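# Four arms drive the powered tray fully out

## Task

Make the motorised tray slide out of its housing to its fullest extension, so that it stays fully out on its own; if it only stays out because a robot is holding it there at the end, the goal is not met.

## Robot and tools

Robots: four identical i2rt Big YAM arms named arm1, arm2, arm3 and arm4. Each has six revolute joints, a two-finger gripper and a wrist camera. Fixed room cameras are cam_high and cam_low. Bases, in metres in the shared scene frame, with yaw in degrees counter-clockwise from +x: arm1 at (-0.73, +0.40, +0.80) yaw -98; arm2 at (-0.14, -0.32, +0.78) yaw +86; arm3 at (+0.26, +0.34, +0.75) yaw -92; arm4 at (+0.59, -0.39, +0.76) yaw +81. So arm1 and arm3 face roughly -y, arm2 and arm4 roughly +y. Reach is about 1.0 m from the joint1 axis.

Frame: one world frame, origin on the floor, +z up. The hand point is midway between the fingertips; its z axis runs along the fingers and the fingers close along its y axis. With joint1 and joint6 at 0 and the hand level and pointing forward, the wrist camera rides on top of the hand looking toward the fingertips.

Joints (absolute targets, radians except the gripper; completion tolerance in brackets):
- joint1_rad: -2.879 to 2.879 (±0.045). Base rotation; positive is counter-clockwise seen from above; 0 extends the arm along its base yaw.
- joint2_rad: 0 to 3.141 (±0.14). Shoulder; 0 has the upper arm pointing backward about level, increasing raises it and then brings it forward.
- joint3_rad: 0 to 3.019 (±0.09). Elbow; 0 is fully folded, increasing opens it.
- joint4_rad: -1.692 to 1.57 (±0.055). Wrist pitch; positive tips the fingers up.
- joint5_rad: -1.57 to 1.57 (±0.03). Sideways wrist swing; positive toward the arm's right.
- joint6_rad: -2.094 to 2.094 (±0.035). Hand roll; positive is clockwise viewed from behind the hand.
- gripper_m: 0 to 0.093 metres (±0.003), the fingertip gap. Each finger pad pushes about 50 to 62 N at most, lower on some units.

execute_actions: argument "actions" is a list containing a single action or nothing. The action is an object keyed by arm name; each arm holds "joints", an object mapping any of the seven joint names above to an absolute target (not an offset). Arms and joints you omit keep their previous targets and may still be driving toward them. All listed motions begin together and may finish at different moments; joints move at different speeds, so the hand can sweep a wide, unexpected path. One action lasts at most 15 s. Optional "cameras": list of camera names (the four wrist cameras, cam_high, cam_low, or "all"); omitted, null or ["all"] gives all, [] gives none. An unknown key or out-of-range value rejects the whole call and nothing moves. An empty actions list only reports state and images. The "pictures" line lists which camera each returned image belongs to, in order.

Reading results: joint_positions gives current joint values. joint_status tells how each commanded joint ended: reaching target; "off_target" (stopped short and possibly still pushing); "contact_stop" or "time_out" (the joint gives up its target and holds where it stopped, though after time_out a still-pushing joint may keep its target or a nearby one and on_its_own will name it). "joint command not followed", usually with a "cause:" line, means a self/inter-arm clearance check blocked that arm's joint targets (its gripper target still runs); those joints show "not_followed" and the arm may retry them on later actions until valid targets arrive or the path clears. on_its_own lists what the call did not command; "held at" is the target a joint holds, not its position. Joint torques are raw drive outputs with per-arm offset, scale and noise, nonzero even in free air. To stop a joint pushing, command its reported position. Very small target changes may not move a joint. A loaded joint that is holding may sag.

wait: "seconds" from 0 to 10; commands nothing new, then returns the same report as an empty execute_actions.

zoom_image: "camera" (one of the six names) and "region" [x0, y0, x1, y1] in pixels of that camera's 504x504 image, top-left origin, at most 504 by 504; only cameras with full images in the latest result can be zoomed.

read_manual: optional "section", only "licences"; returns licence text and moves nothing.

finished_scene: "scene", the integer number of the current scene. It ends the scene irreversibly after the robots hold the last command, and reports success. The tray must already be fully out and remain so without an arm keeping it there. Sending a reply with no tool call ends everything.

Hazards: a forceful squeeze between two arms fails the run, and a hard collision may. Nothing in the state reports arm-to-arm contact, and the clearance check can react late and ignores fingers, gripper housings and wrist cameras. Objects touching arms do not count. Arms keep pushing on contact and can push hard; sustained pushing or holding heats motors. A MOTOR HOT line appears from 85 °C; at 100 °C an OVER-TEMPERATURE FAULT drops that arm and its gripper until cooled, with "limit_stop_at_motor_heat" in joint_status (resend targets afterward). If a result reports a stop, remaining execute_actions, wait and finished_scene calls in that reply are skipped. Robots hold the last command while the model thinks, and arms do not wait for one another. Avoid drops, slips, slams, hard hits and heavy pushes.

Each tool is called by a JSON object that holds its "op" and its "data".

## Session

{"op": "execute_actions", "data": {"actions": []}}

Scene clock: 0.00 s.
Joint torques (N m, as the arm reports them, + toward a larger angle): no reading
arm1.joint_positions: joint1_rad=-0.082 joint2_rad=+0.260 joint3_rad=+1.352 joint4_rad=-1.600 joint5_rad=+0.139 joint6_rad=+0.034 gripper_m=+0.095
arm1.joint_status: not commanded
arm1.hand: x=-0.7693 y=+0.3494 z=+1.3184 quat_wxyz=(-0.281, -0.701, -0.496, +0.429) (m; scene frame)
arm2.joint_positions: joint1_rad=-0.204 joint2_rad=+0.489 joint3_rad=+1.406 joint4_rad=-1.279 joint5_rad=-0.278 joint6_rad=+0.088 gripper_m=+0.094
arm2.joint_status: not commanded
arm2.hand: x=-0.1393 y=-0.1363 z=+1.3657 quat_wxyz=(-0.357, +0.528, -0.628, -0.445) (m; scene frame)
arm3.joint_positions: joint1_rad=+0.556 joint2_rad=+0.645 joint3_rad=+1.573 joint4_rad=-1.310 joint5_rad=+0.175 joint6_rad=-0.150 gripper_m=+0.094
arm3.joint_status: not commanded
arm3.hand: x=+0.3374 y=+0.1470 z=+1.3812 quat_wxyz=(-0.424, -0.400, -0.719, +0.379) (m; scene frame)
arm4.joint_positions: joint1_rad=-0.490 joint2_rad=+0.439 joint3_rad=+1.550 joint4_rad=-1.226 joint5_rad=+0.204 joint6_rad=+0.329 gripper_m=+0.094
arm4.joint_status: not commanded
arm4.hand: x=+0.6872 y=-0.3133 z=+1.4269 quat_wxyz=(-0.580, +0.154, -0.731, -0.324) (m; scene frame)
pictures: arm1_cam_wrist, arm2_cam_wrist, arm3_cam_wrist, arm4_cam_wrist, cam_high, cam_low
Images, in order (width x height): arm1_cam_wrist 504x504, arm2_cam_wrist 504x504, arm3_cam_wrist 504x504, arm4_cam_wrist 504x504, cam_high 504x504, cam_low 504x504.

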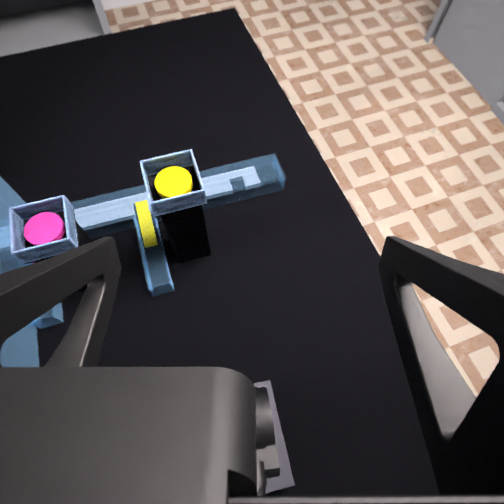

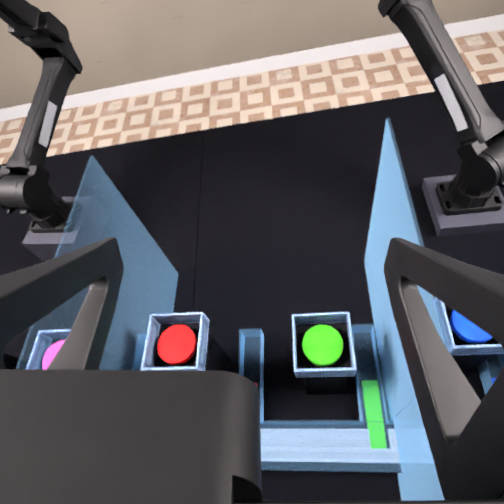

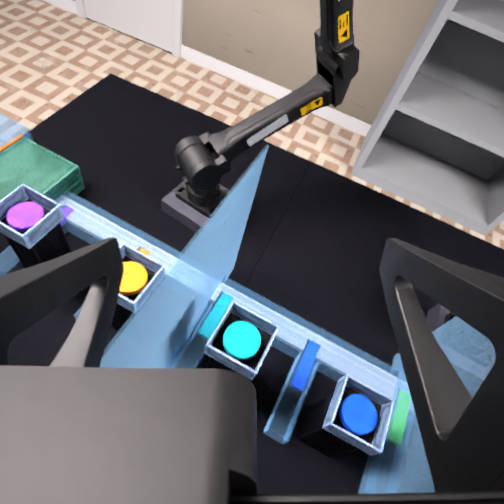

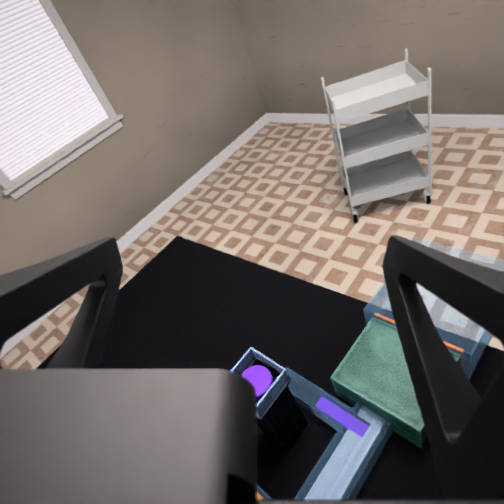

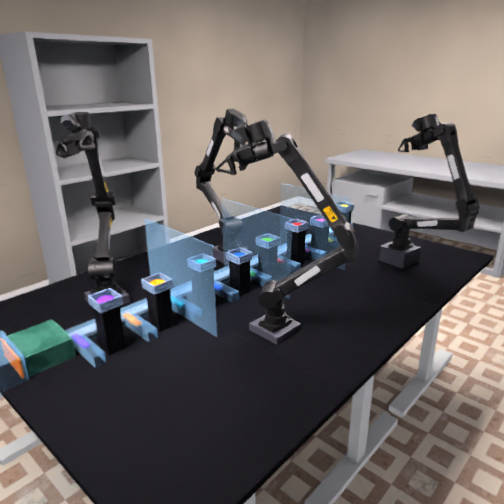

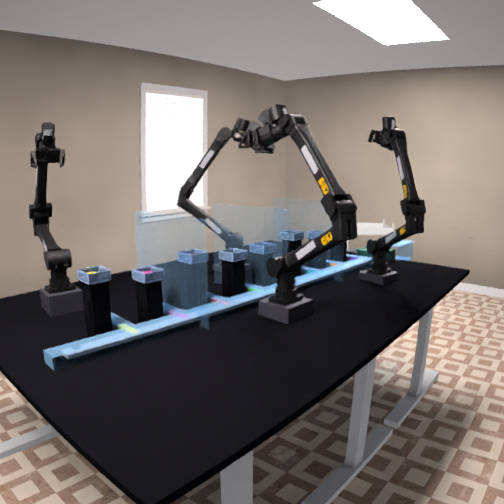

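{"op": "zoom_image", "data": {"camera": "cam_high", "region": [0, 180, 380, 400]}}

{"op": "execute_actions", "data": {"actions": [{"arm1":{"joints":{"joint1_rad":0,"joint2_rad":1.1,"joint3_rad":1.3,"joint4_rad":-1.6,"joint5_rad":0,"joint6_rad":0,"gripper_m":0}},"arm2":{"joints":{"joint1_rad":0,"joint2_rad":1.1,"joint3_rad":1.3,"joint4_rad":-1.6,"joint5_rad":0,"joint6_rad":0,"gripper_m":0}},"arm3":{"joints":{"joint1_rad":0,"joint2_rad":1.1,"joint3_rad":1.3,"joint4_rad":-1.6,"joint5_rad":0,"joint6_rad":0,"gripper_m":0}},"arm4":{"joints":{"joint1_rad":0,"joint2_rad":1.1,"joint3_rad":1.3,"joint4_rad":-1.6,"joint5_rad":0,"joint6_rad":0,"gripper_m":0}}}]}}

Region (0, 180, 380, 400) of cam_high's 504x504 image, scaled by 1.326, with more detail than that image has; it fills the top 292 rows of this view, and the rest is white.

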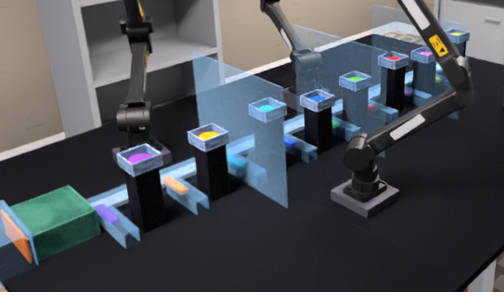

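Scene clock: 11.67 s.
Joint torques (N m, as the arm reports them, + toward a larger angle): arm1=[ 0.26 -5.76 10.99  0.72 -0.14 -0.07] | arm2=[-0.04 -8.01 10.83  0.6   0.16 -0.06] | arm3=[-0.3  -5.02 13.9   0.13 -0.04  0.04] | arm4=[ 0.73 -7.46 11.71 -0.19 -0.11 -0.12]
arm1.joint_positions: joint1_rad=-0.007 joint2_rad=+1.110 joint3_rad=+1.288 joint4_rad=-1.600 joint5_rad=+0.004 joint6_rad=+0.008 gripper_m=+0.001
arm1.joint_status: all done
arm1.hand: x=-0.7793 y=+0.0803 z=+1.1316 quat_wxyz=(-0.052, -0.756, -0.649, +0.059) (m; scene frame)
arm2.joint_positions: joint1_rad=-0.010 joint2_rad=+1.109 joint3_rad=+1.297 joint4_rad=-1.591 joint5_rad=-0.003 joint6_rad=+0.011 gripper_m=+0.000
arm2.joint_status: all done
arm2.hand: x=-0.1164 y=+0.0087 z=+1.1065 quat_wxyz=(-0.056, +0.672, -0.736, -0.056) (m; scene frame)
arm3.joint_positions: joint1_rad=+0.000 joint2_rad=+1.091 joint3_rad=+1.270 joint4_rad=-1.591 joint5_rad=+0.001 joint6_rad=-0.008 gripper_m=+0.001
arm3.joint_status: all done
arm3.hand: x=+0.2461 y=+0.0218 z=+1.0788 quat_wxyz=(-0.062, -0.713, -0.696, +0.062) (m; scene frame)
arm4.joint_positions: joint1_rad=+0.001 joint2_rad=+1.107 joint3_rad=+1.284 joint4_rad=-1.592 joint5_rad=+0.002 joint6_rad=+0.008 gripper_m=+0.000
arm4.joint_status: all done
arm4.hand: x=+0.6394 y=-0.0648 z=+1.0822 quat_wxyz=(-0.057, +0.644, -0.761, -0.048) (m; scene frame)
pictures: arm1_cam_wrist, arm2_cam_wrist, arm3_cam_wrist, arm4_cam_wrist, cam_high, cam_low
Images, in order (width x height): arm1_cam_wrist 504x504, arm2_cam_wrist 504x504, arm3_cam_wrist 504x504, arm4_cam_wrist 504x504, cam_high 504x504, cam_low 504x504.

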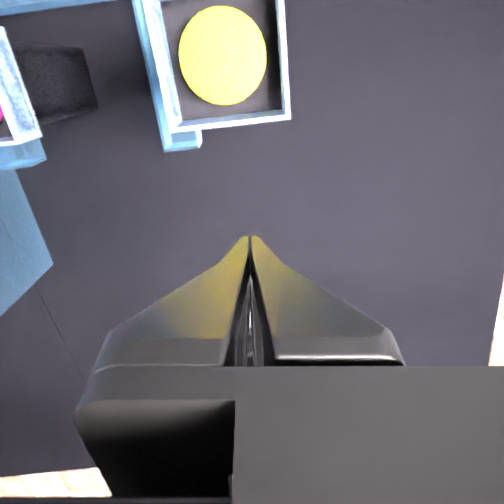

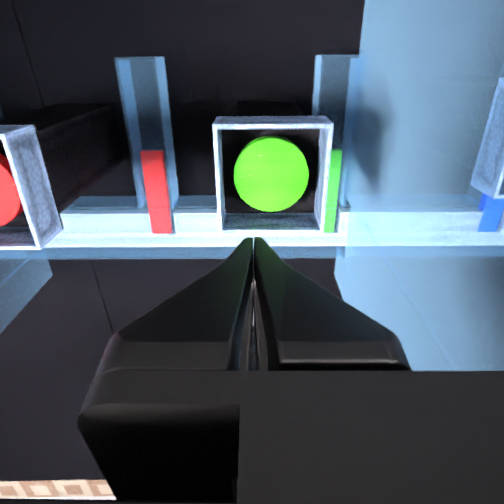

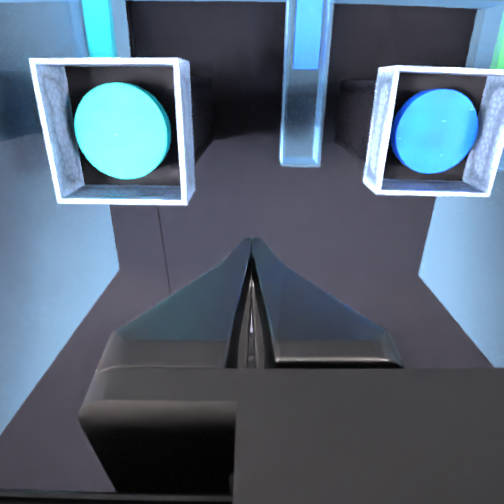

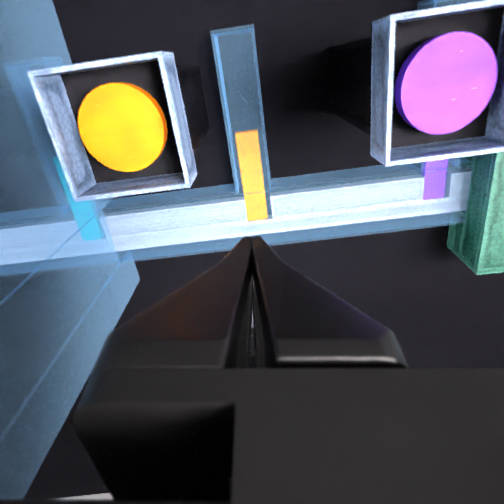

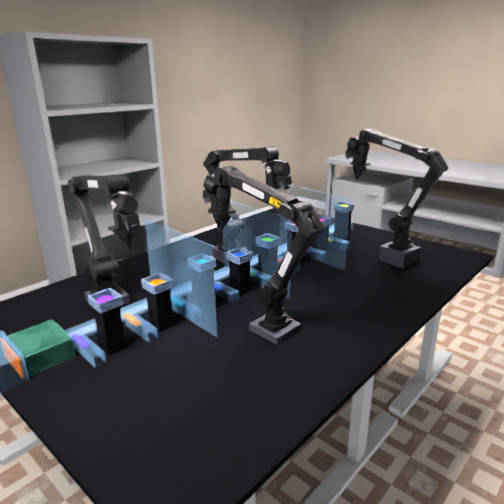

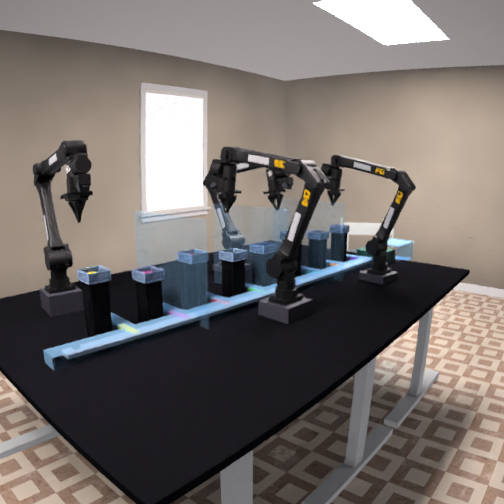

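{"op": "execute_actions", "data": {"actions": [{"arm1":{"joints":{"joint1_rad":0.05,"joint2_rad":1.337,"joint3_rad":1.226,"joint4_rad":-1.37}},"arm2":{"joints":{"joint1_rad":-0.07,"joint2_rad":1.152,"joint3_rad":1.041,"joint4_rad":-1.37}},"arm3":{"joints":{"joint1_rad":0.24,"joint2_rad":1.187,"joint3_rad":1.212,"joint4_rad":-1.51}},"arm4":{"joints":{"joint1_rad":0.23,"joint2_rad":1.333,"joint3_rad":1.274,"joint4_rad":-1.42}}}]}}

Scene clock: 34.20 s.
Joint torques (N m, as the arm reports them, + toward a larger angle): arm1=[ 0.15 -8.96 10.87  0.91 -0.1  -0.07] | arm2=[-1.35 -6.7  10.24  1.33  0.11 -0.06] | arm3=[-0.65 -7.91 12.01  0.68 -0.01  0.03] | arm4=[  0.28 -10.7   11.12   0.33  -0.08  -0.1 ]
arm1.joint_positions: joint1_rad=+0.045 joint2_rad=+1.349 joint3_rad=+1.213 joint4_rad=-1.378 joint5_rad=+0.003 joint6_rad=+0.007 gripper_m=+0.001
arm1.joint_status: all done
arm1.hand: x=-0.7686 y=+0.0068 z=+1.0260 quat_wxyz=(-0.023, -0.741, -0.671, +0.024) (m; scene frame)
arm2.joint_positions: joint1_rad=-0.064 joint2_rad=+1.143 joint3_rad=+1.044 joint4_rad=-1.380 joint5_rad=-0.002 joint6_rad=+0.010 gripper_m=+0.000
arm2.joint_status: all done
arm2.hand: x=-0.0988 y=+0.0049 z=+0.9982 quat_wxyz=(-0.030, +0.654, -0.756, -0.029) (m; scene frame)
arm3.joint_positions: joint1_rad=+0.244 joint2_rad=+1.195 joint3_rad=+1.203 joint4_rad=-1.520 joint5_rad=+0.000 joint6_rad=-0.007 gripper_m=+0.001
arm3.joint_status: all done
arm3.hand: x=+0.3289 y=+0.0078 z=+1.0216 quat_wxyz=(-0.029, -0.625, -0.780, +0.024) (m; scene frame)
arm4.joint_positions: joint1_rad=+0.237 joint2_rad=+1.338 joint3_rad=+1.264 joint4_rad=-1.428 joint5_rad=+0.001 joint6_rad=+0.007 gripper_m=+0.000
arm4.joint_status: all done
arm4.hand: x=+0.5563 y=+0.0091 z=+0.9993 quat_wxyz=(-0.021, +0.732, -0.681, -0.024) (m; scene frame)
pictures: arm1_cam_wrist, arm2_cam_wrist, arm3_cam_wrist, arm4_cam_wrist, cam_high, cam_low
Images, in order (width x height): arm1_cam_wrist 504x504, arm2_cam_wrist 504x504, arm3_cam_wrist 504x504, arm4_cam_wrist 504x504, cam_high 504x504, cam_low 504x504.

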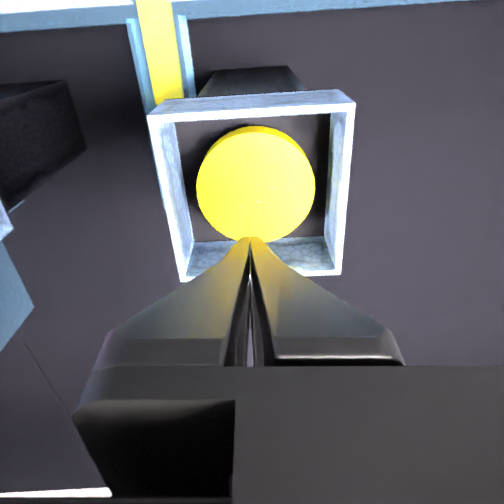

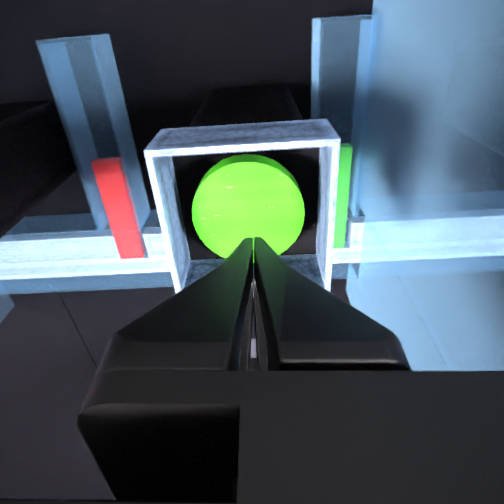

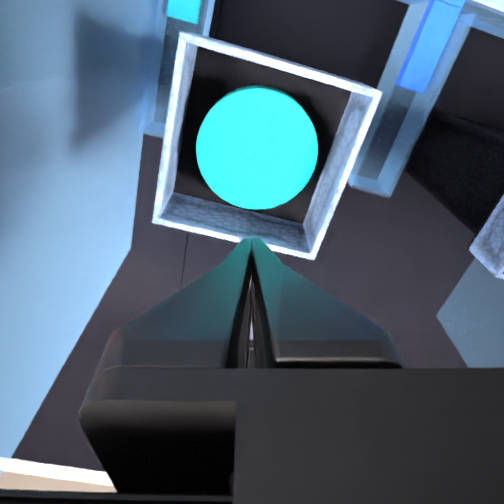

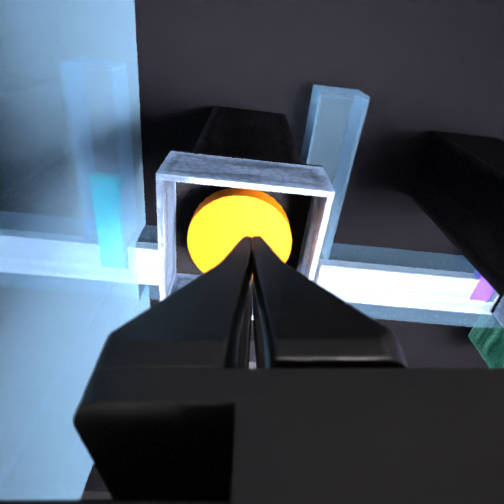

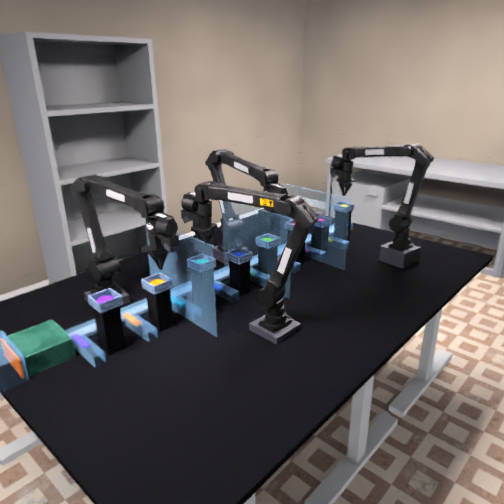

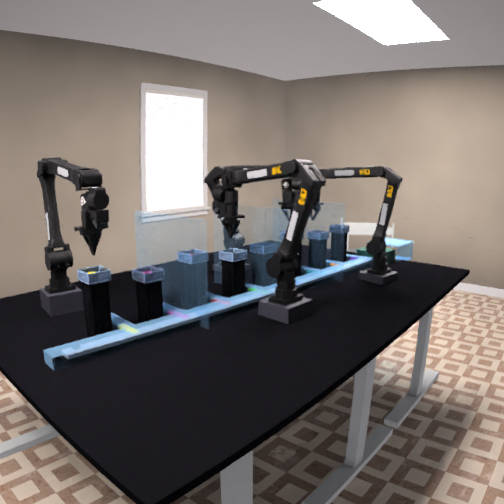

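{"op": "execute_actions", "data": {"actions": [{"arm1":{"joints":{"joint2_rad":1.371,"joint3_rad":1.071,"joint4_rad":-1.2}},"arm2":{"joints":{"joint2_rad":1.152,"joint3_rad":0.854,"joint4_rad":-1.2}},"arm3":{"joints":{"joint2_rad":1.248,"joint3_rad":1.08,"joint4_rad":-1.33}},"arm4":{"joints":{"joint1_rad":0.245,"joint2_rad":1.286,"joint3_rad":1.032,"joint4_rad":-1.25}}}]}}

Scene clock: 42.27 s.
Joint torques (N m, as the arm reports them, + toward a larger angle): arm1=[ 0.23 -7.73 10.24  1.03 -0.09 -0.08] | arm2=[-1.34 -6.49  9.4   1.54  0.11 -0.06] | arm3=[-0.7  -7.89 11.9   0.72 -0.01  0.03] | arm4=[ 1.32 -8.99 10.24  0.48 -0.08 -0.1 ]
arm1.joint_positions: joint1_rad=+0.045 joint2_rad=+1.365 joint3_rad=+1.063 joint4_rad=-1.210 joint5_rad=+0.003 joint6_rad=+0.007 gripper_m=+0.001
arm1.joint_status: all done
arm1.hand: x=-0.7677 y=+0.0134 z=+0.9641 quat_wxyz=(-0.024, -0.741, -0.671, +0.025) (m; scene frame)
arm2.joint_positions: joint1_rad=-0.064 joint2_rad=+1.143 joint3_rad=+0.862 joint4_rad=-1.214 joint5_rad=-0.002 joint6_rad=+0.010 gripper_m=+0.000
arm2.joint_status: all done
arm2.hand: x=-0.1013 y=-0.0127 z=+0.9298 quat_wxyz=(-0.024, +0.654, -0.756, -0.024) (m; scene frame)
arm3.joint_positions: joint1_rad=+0.244 joint2_rad=+1.248 joint3_rad=+1.071 joint4_rad=-1.342 joint5_rad=+0.000 joint6_rad=-0.007 gripper_m=+0.001
arm3.joint_status: all done
arm3.hand: x=+0.3318 y=-0.0055 z=+0.9547 quat_wxyz=(-0.026, -0.625, -0.780, +0.022) (m; scene frame)
arm4.joint_positions: joint1_rad=+0.237 joint2_rad=+1.285 joint3_rad=+1.028 joint4_rad=-1.261 joint5_rad=+0.001 joint6_rad=+0.007 gripper_m=+0.000
arm4.joint_status: all done
arm4.hand: x=+0.5591 y=-0.0269 z=+0.9288 quat_wxyz=(-0.016, +0.732, -0.681, -0.018) (m; scene frame)
pictures: arm1_cam_wrist, arm2_cam_wrist, arm3_cam_wrist, arm4_cam_wrist, cam_high, cam_low
Images, in order (width x height): arm1_cam_wrist 504x504, arm2_cam_wrist 504x504, arm3_cam_wrist 504x504, arm4_cam_wrist 504x504, cam_high 504x504, cam_low 504x504.

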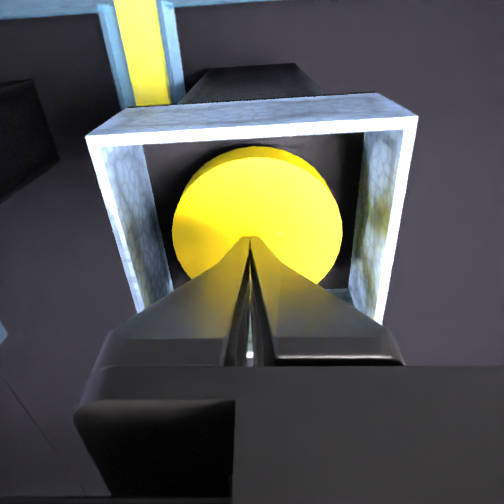

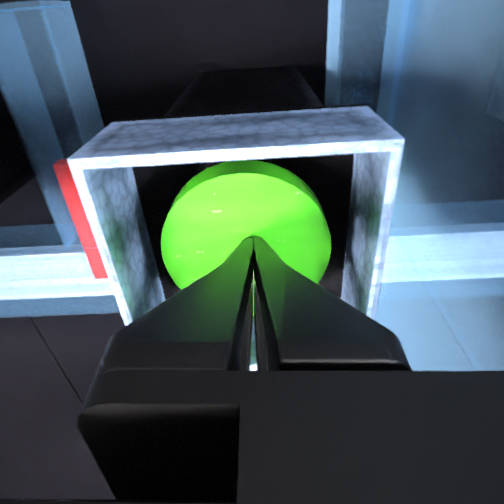

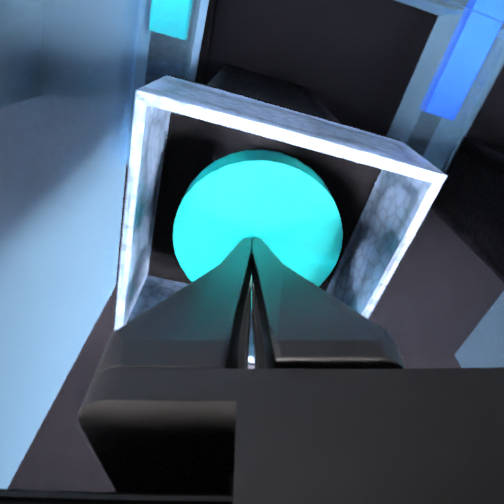

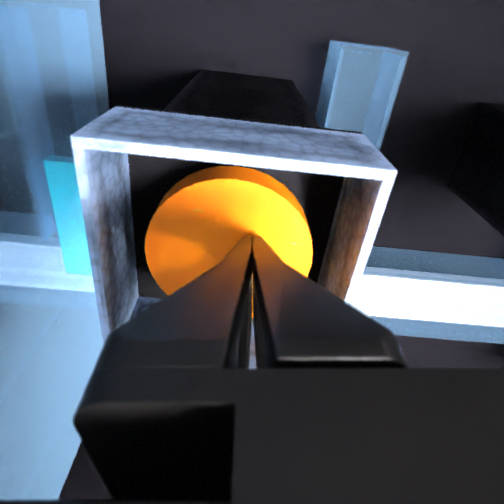

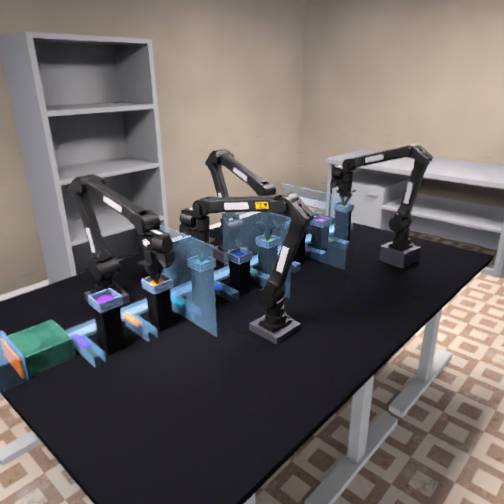

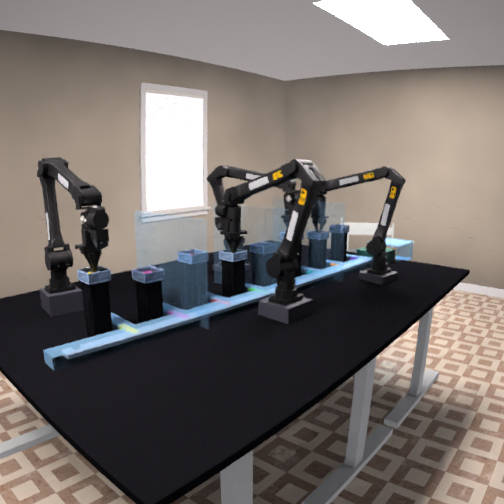

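Lower about 2.5 cm more.

{"op": "execute_actions", "data": {"actions": [{"arm1":{"joints":{"joint2_rad":1.4,"joint3_rad":1.01,"joint4_rad":-1.11}},"arm2":{"joints":{"joint2_rad":1.18,"joint3_rad":0.8,"joint4_rad":-1.12}},"arm3":{"joints":{"joint2_rad":1.28,"joint3_rad":1.02,"joint4_rad":-1.24}},"arm4":{"joints":{"joint2_rad":1.315,"joint3_rad":0.975,"joint4_rad":-1.17}}}]}}

Scene clock: 47.07 s.
Joint torques (N m, as the arm reports them, + toward a larger angle): arm1=[ 0.28 -5.69  7.65  1.45 -0.08 -0.06] | arm2=[-1.36 -3.75  6.8   2.03  0.1  -0.06] | arm3=[-0.71 -5.5   9.04  1.07 -0.01  0.03] | arm4=[ 1.39 -6.65  7.51  1.08 -0.08 -0.11]
arm1.joint_positions: joint1_rad=+0.045 joint2_rad=+1.364 joint3_rad=+1.032 joint4_rad=-1.128 joint5_rad=+0.003 joint6_rad=+0.007 gripper_m=+0.001
arm1.joint_status: all done
arm1.hand: x=-0.7685 y=+0.0046 z=+0.9544 quat_wxyz=(-0.041, -0.740, -0.670, +0.044) (m; scene frame)
arm2.joint_positions: joint1_rad=-0.064 joint2_rad=+1.141 joint3_rad=+0.840 joint4_rad=-1.142 joint5_rad=-0.002 joint6_rad=+0.010 gripper_m=+0.000
arm2.joint_status: all done
arm2.hand: x=-0.1000 y=-0.0028 z=+0.9234 quat_wxyz=(-0.043, +0.653, -0.755, -0.041) (m; scene frame)
arm3.joint_positions: joint1_rad=+0.244 joint2_rad=+1.248 joint3_rad=+1.045 joint4_rad=-1.259 joint5_rad=+0.000 joint6_rad=-0.007 gripper_m=+0.001
arm3.joint_status: all done
arm3.hand: x=+0.3343 y=-0.0174 z=+0.9460 quat_wxyz=(-0.048, -0.624, -0.779, +0.040) (m; scene frame)
arm4.joint_positions: joint1_rad=+0.237 joint2_rad=+1.284 joint3_rad=+1.001 joint4_rad=-1.191 joint5_rad=+0.001 joint6_rad=+0.007 gripper_m=+0.000
arm4.joint_status: all done
arm4.hand: x=+0.5585 y=-0.0193 z=+0.9200 quat_wxyz=(-0.031, +0.731, -0.680, -0.034) (m; scene frame)
pictures: arm1_cam_wrist, arm2_cam_wrist, arm3_cam_wrist, arm4_cam_wrist, cam_high, cam_low
Images, in order (width x height): arm1_cam_wrist 504x504, arm2_cam_wrist 504x504, arm3_cam_wrist 504x504, arm4_cam_wrist 504x504, cam_high 504x504, cam_low 504x504.

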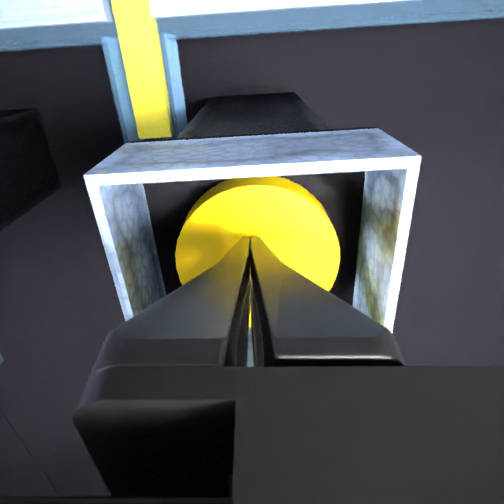

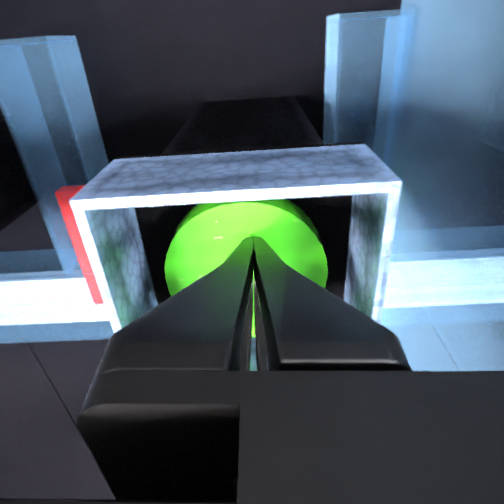

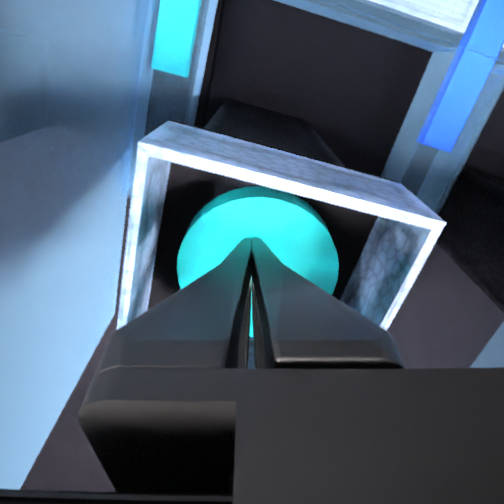

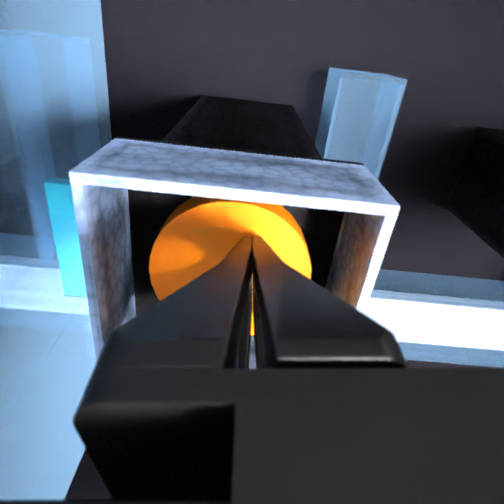

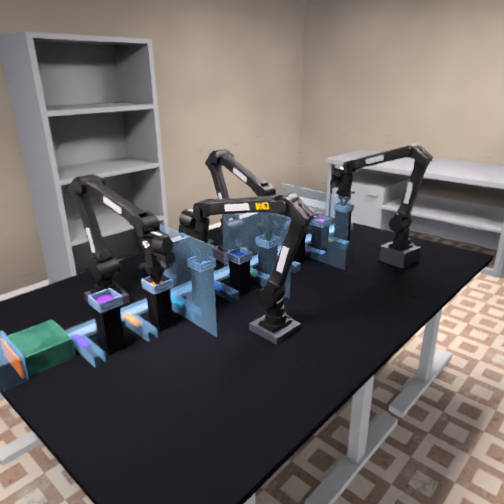

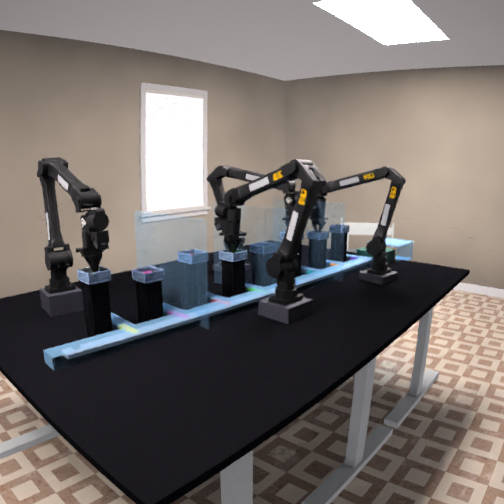

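Pressing, but not fully; push harder through the elbow.

{"op": "execute_actions", "data": {"actions": [{"arm1":{"joints":{"joint3_rad":0.94}},"arm2":{"joints":{"joint3_rad":0.73}},"arm3":{"joints":{"joint3_rad":0.95}},"arm4":{"joints":{"joint3_rad":0.905}}}]}}

Scene clock: 50.70 s.
Joint torques (N m, as the arm reports them, + toward a larger angle): arm1=[ 0.12 -4.21  3.89  0.1  -0.07 -0.08] | arm2=[-1.35 -1.6   2.96  0.72  0.11 -0.06] | arm3=[-0.68 -3.9   5.04  0.03 -0.01  0.03] | arm4=[ 1.37 -4.45  3.59 -0.51 -0.08 -0.1 ]
arm1.joint_positions: joint1_rad=+0.045 joint2_rad=+1.343 joint3_rad=+1.005 joint4_rad=-1.094 joint5_rad=+0.003 joint6_rad=+0.007 gripper_m=+0.001
arm1.joint_status: all done
arm1.hand: x=-0.7683 y=+0.0063 z=+0.9528 quat_wxyz=(-0.051, -0.739, -0.669, +0.054) (m; scene frame)
arm2.joint_positions: joint1_rad=-0.064 joint2_rad=+1.120 joint3_rad=+0.817 joint4_rad=-1.114 joint5_rad=-0.002 joint6_rad=+0.010 gripper_m=+0.000
arm2.joint_status: all done
arm2.hand: x=-0.1002 y=-0.0045 z=+0.9218 quat_wxyz=(-0.053, +0.652, -0.754, -0.049) (m; scene frame)
arm3.joint_positions: joint1_rad=+0.244 joint2_rad=+1.230 joint3_rad=+1.022 joint4_rad=-1.229 joint5_rad=+0.000 joint6_rad=-0.007 gripper_m=+0.001
arm3.joint_status: all done
arm3.hand: x=+0.3341 y=-0.0162 z=+0.9441 quat_wxyz=(-0.058, -0.624, -0.778, +0.048) (m; scene frame)
arm4.joint_positions: joint1_rad=+0.237 joint2_rad=+1.261 joint3_rad=+0.975 joint4_rad=-1.157 joint5_rad=+0.001 joint6_rad=+0.007 gripper_m=+0.000
arm4.joint_status: all done
arm4.hand: x=+0.5586 y=-0.0209 z=+0.9185 quat_wxyz=(-0.041, +0.731, -0.680, -0.046) (m; scene frame)
pictures: arm1_cam_wrist, arm2_cam_wrist, arm3_cam_wrist, arm4_cam_wrist, cam_high, cam_low
Images, in order (width x height): arm1_cam_wrist 504x504, arm2_cam_wrist 504x504, arm3_cam_wrist 504x504, arm4_cam_wrist 504x504, cam_high 504x504, cam_low 504x504.

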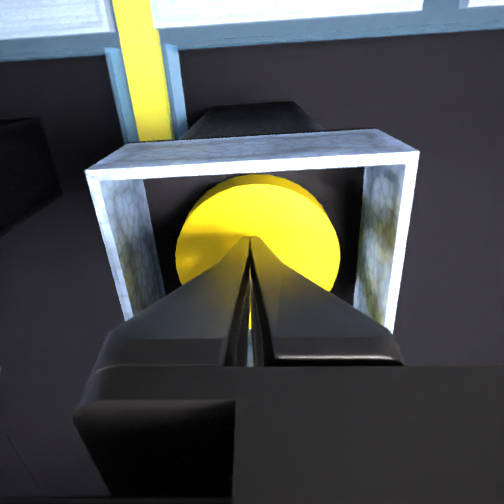

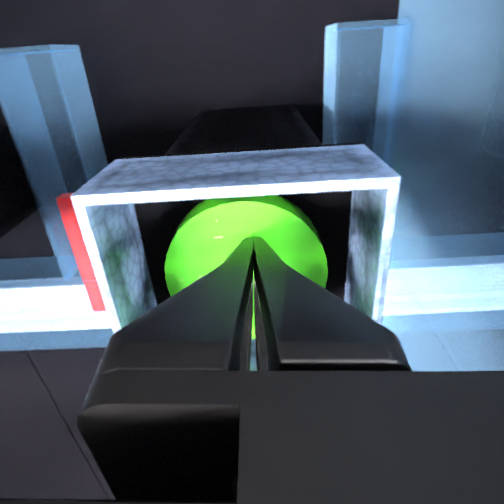

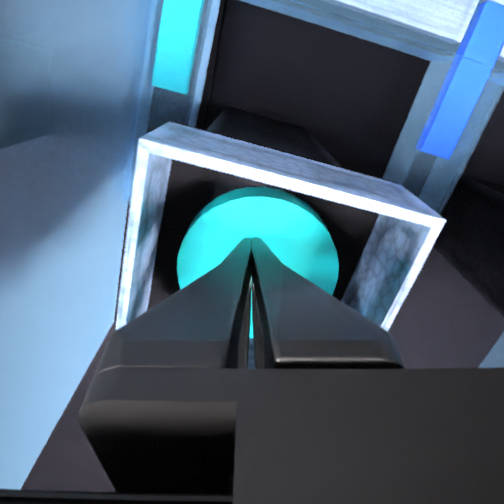

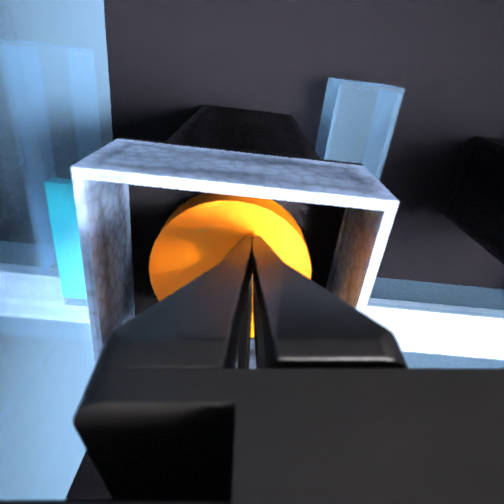

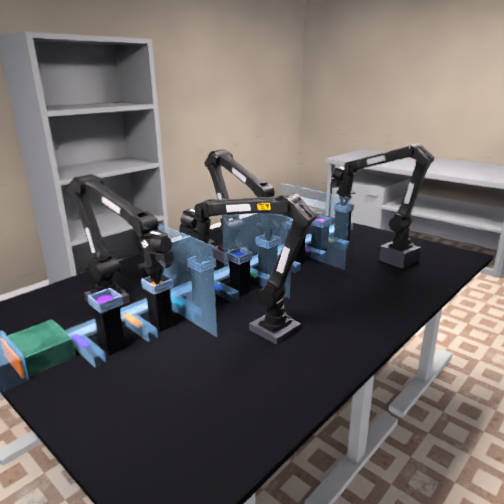

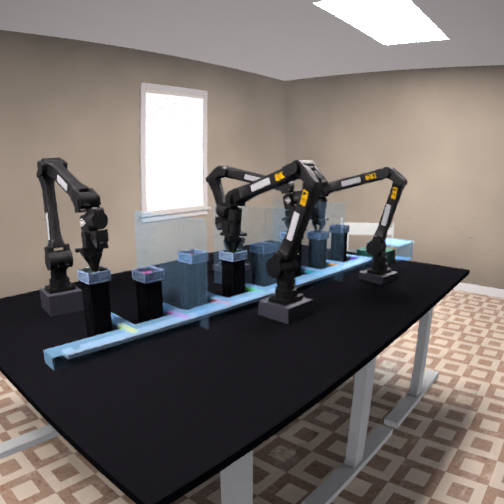

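{"op": "execute_actions", "data": {"actions": [{"arm1":{"joints":{"joint2_rad":1.39,"joint3_rad":1.289,"joint4_rad":-1.37}},"arm2":{"joints":{"joint2_rad":1.2,"joint3_rad":1.158,"joint4_rad":-1.41}},"arm3":{"joints":{"joint2_rad":1.26,"joint3_rad":1.284,"joint4_rad":-1.5}},"arm4":{"joints":{"joint2_rad":1.325,"joint3_rad":1.344,"joint4_rad":-1.52}}}]}}

{"op": "execute_actions", "data": {"actions": [{"arm1":{"joints":{"joint2_rad":1.428,"joint1_rad":0.52}},"arm2":{"joints":{"joint2_rad":1.248,"joint1_rad":0.59}},"arm3":{"joints":{"joint2_rad":1.288,"joint1_rad":-0.356}},"arm4":{"joints":{"joint1_rad":-0.29}}}]}}

Scene clock: 60.80 s.
Joint torques (N m, as the arm reports them, + toward a larger angle): arm1=[ 0.12 -8.17 12.7   0.32 -0.09 -0.05] | arm2=[-1.32 -7.34 13.44  0.46  0.11 -0.06] | arm3=[-0.72 -7.28 14.29 -0.02 -0.01  0.03] | arm4=[ 1.38 -9.92 13.92 -0.46 -0.08 -0.1 ]
arm1.joint_positions: joint1_rad=+0.045 joint2_rad=+1.383 joint3_rad=+1.257 joint4_rad=-1.362 joint5_rad=+0.003 joint6_rad=+0.007 gripper_m=+0.001
arm1.joint_status: all done
arm1.hand: x=-0.7704 y=-0.0129 z=+1.0306 quat_wxyz=(-0.032, -0.741, -0.670, +0.034) (m; scene frame)
arm2.joint_positions: joint1_rad=-0.064 joint2_rad=+1.185 joint3_rad=+1.123 joint4_rad=-1.402 joint5_rad=-0.002 joint6_rad=+0.010 gripper_m=+0.000
arm2.joint_status: all done
arm2.hand: x=-0.0960 y=+0.0254 z=+1.0163 quat_wxyz=(-0.036, +0.653, -0.755, -0.034) (m; scene frame)
arm3.joint_positions: joint1_rad=+0.244 joint2_rad=+1.250 joint3_rad=+1.250 joint4_rad=-1.490 joint5_rad=+0.000 joint6_rad=-0.007 gripper_m=+0.001
arm3.joint_status: all done
arm3.hand: x=+0.3345 y=-0.0180 z=+1.0228 quat_wxyz=(-0.038, -0.625, -0.779, +0.031) (m; scene frame)
arm4.joint_positions: joint1_rad=+0.237 joint2_rad=+1.324 joint3_rad=+1.304 joint4_rad=-1.512 joint5_rad=+0.001 joint6_rad=+0.007 gripper_m=+0.000
arm4.joint_status: all done
arm4.hand: x=+0.5573 y=-0.0029 z=+1.0191 quat_wxyz=(-0.011, +0.732, -0.681, -0.013) (m; scene frame)
pictures: arm1_cam_wrist, arm2_cam_wrist, arm3_cam_wrist, arm4_cam_wrist, cam_high, cam_low
Images, in order (width x height): arm1_cam_wrist 504x504, arm2_cam_wrist 504x504, arm3_cam_wrist 504x504, arm4_cam_wrist 504x504, cam_high 504x504, cam_low 504x504.

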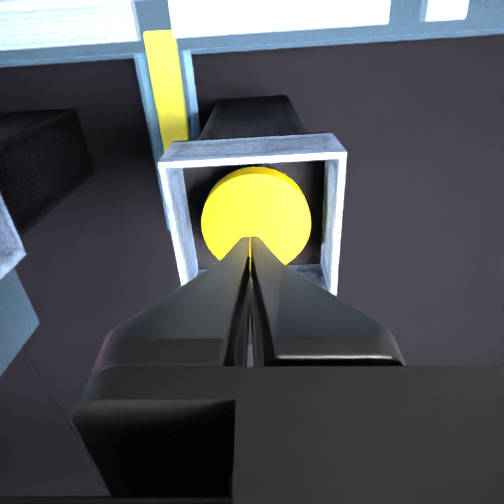

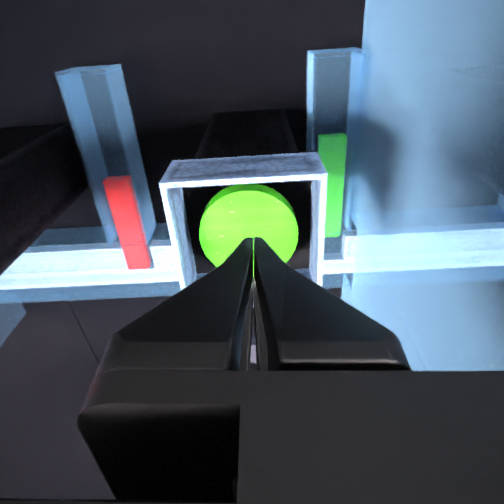

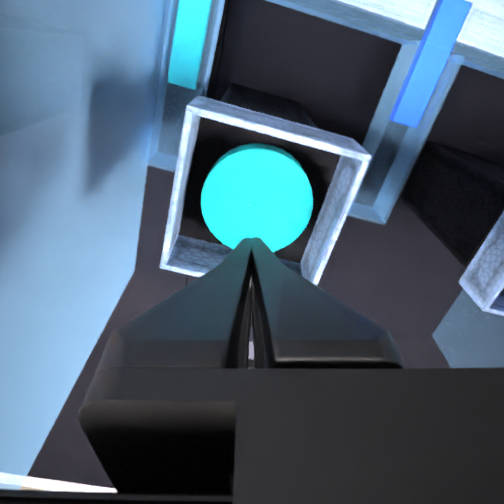

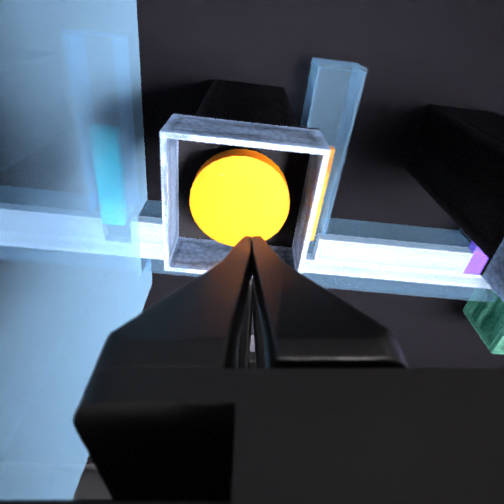

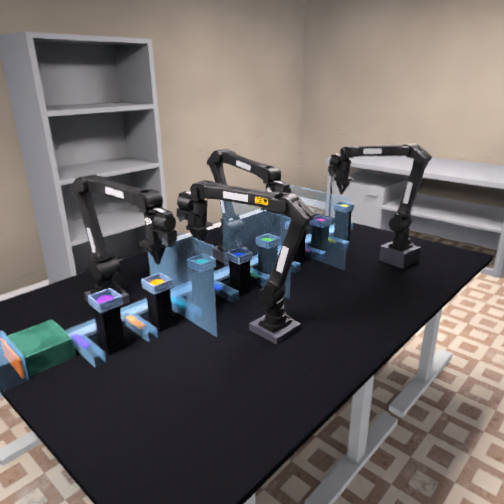

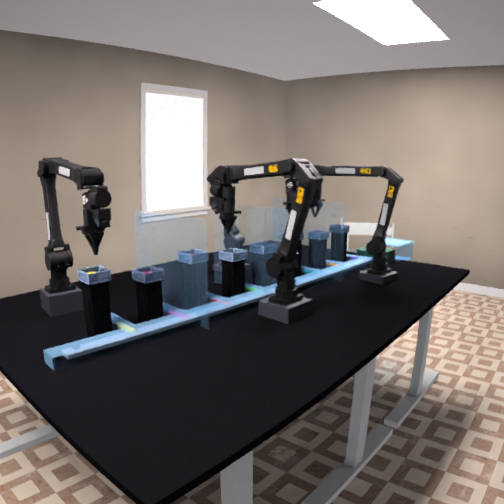

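Scene clock: 62.07 s.
Joint torques (N m, as the arm reports them, + toward a larger angle): arm1=[-0.39 -8.45 12.51  0.29  0.   -0.06] | arm2=[-0.53 -7.94 13.31  0.38  0.02 -0.05] | arm3=[-0.23 -7.89 14.18 -0.09 -0.03  0.03] | arm4=[ 1.12 -9.89 13.89 -0.47 -0.05 -0.1 ]
arm1.joint_positions: joint1_rad=+0.524 joint2_rad=+1.420 joint3_rad=+1.257 joint4_rad=-1.362 joint5_rad=+0.000 joint6_rad=+0.006 gripper_m=+0.001
arm1.joint_status: all done
arm1.hand: x=-0.5731 y=+0.0128 z=+1.0163 quat_wxyz=(-0.023, -0.561, -0.828, +0.016) (m; scene frame)
arm2.joint_positions: joint1_rad=+0.586 joint2_rad=+1.231 joint3_rad=+1.123 joint4_rad=-1.402 joint5_rad=-0.001 joint6_rad=+0.009 gripper_m=+0.000
arm2.joint_status: all done
arm2.hand: x=-0.3172 y=-0.0128 z=+1.0018 quat_wxyz=(-0.010, +0.861, -0.507, -0.025) (m; scene frame)
arm3.joint_positions: joint1_rad=-0.356 joint2_rad=+1.278 joint3_rad=+1.250 joint4_rad=-1.490 joint5_rad=+0.000 joint6_rad=-0.007 gripper_m=+0.001
arm3.joint_status: all done
arm3.hand: x=+0.1159 y=-0.0019 z=+1.0121 quat_wxyz=(-0.022, -0.828, -0.560, +0.025) (m; scene frame)
arm4.joint_positions: joint1_rad=-0.295 joint2_rad=+1.324 joint3_rad=+1.304 joint4_rad=-1.512 joint5_rad=+0.000 joint6_rad=+0.006 gripper_m=+0.000
arm4.joint_status: all done
arm4.hand: x=+0.7570 y=-0.0410 z=+1.0191 quat_wxyz=(-0.015, +0.527, -0.849, -0.008) (m; scene frame)
pictures: arm1_cam_wrist, arm2_cam_wrist, arm3_cam_wrist, arm4_cam_wrist, cam_high, cam_low
Images, in order (width x height): arm1_cam_wrist 504x504, arm2_cam_wrist 504x504, arm3_cam_wrist 504x504, arm4_cam_wrist 504x504, cam_high 504x504, cam_low 504x504.

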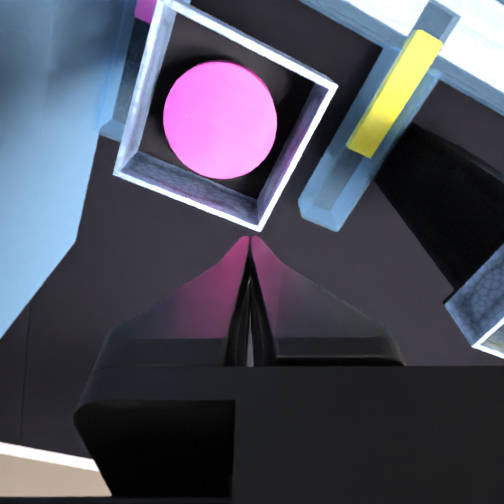

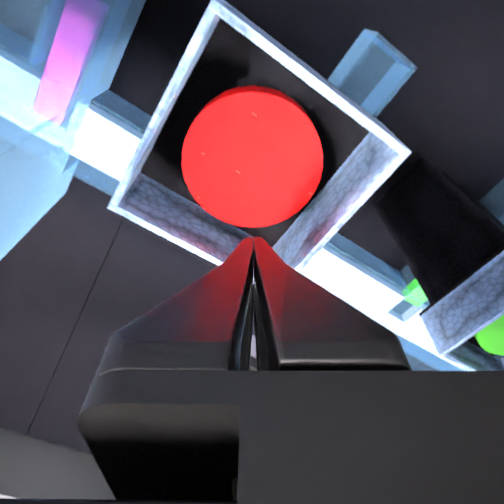

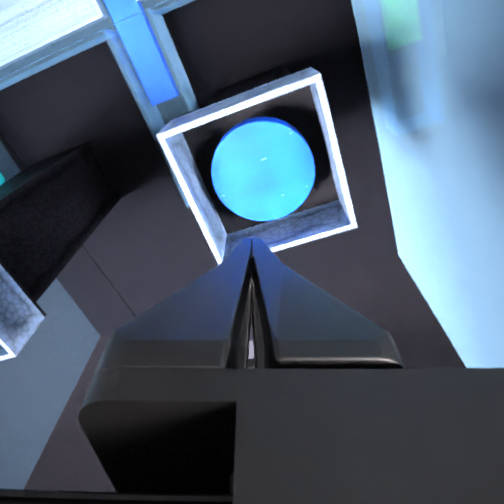

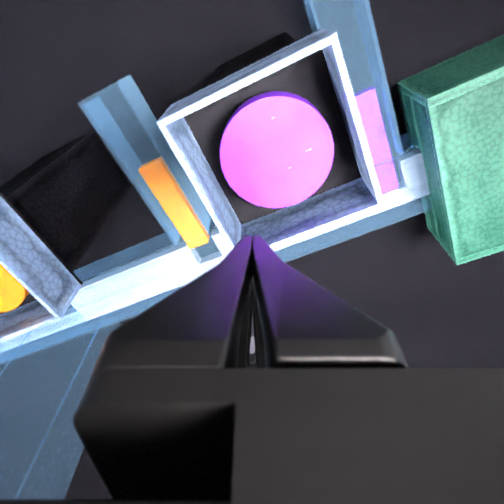

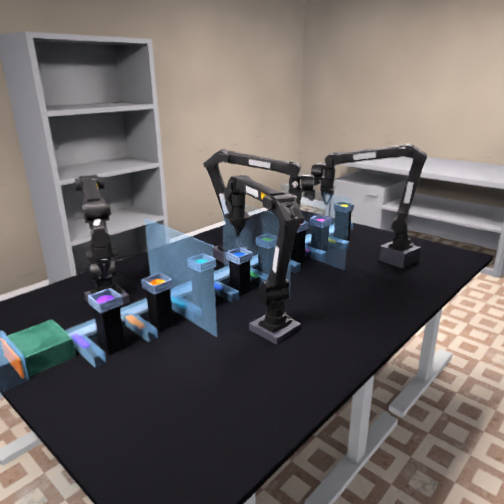

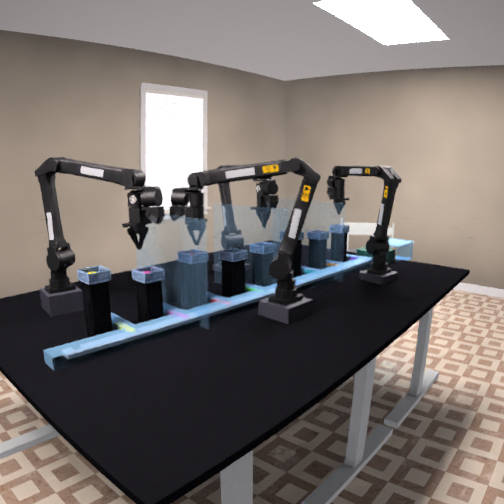

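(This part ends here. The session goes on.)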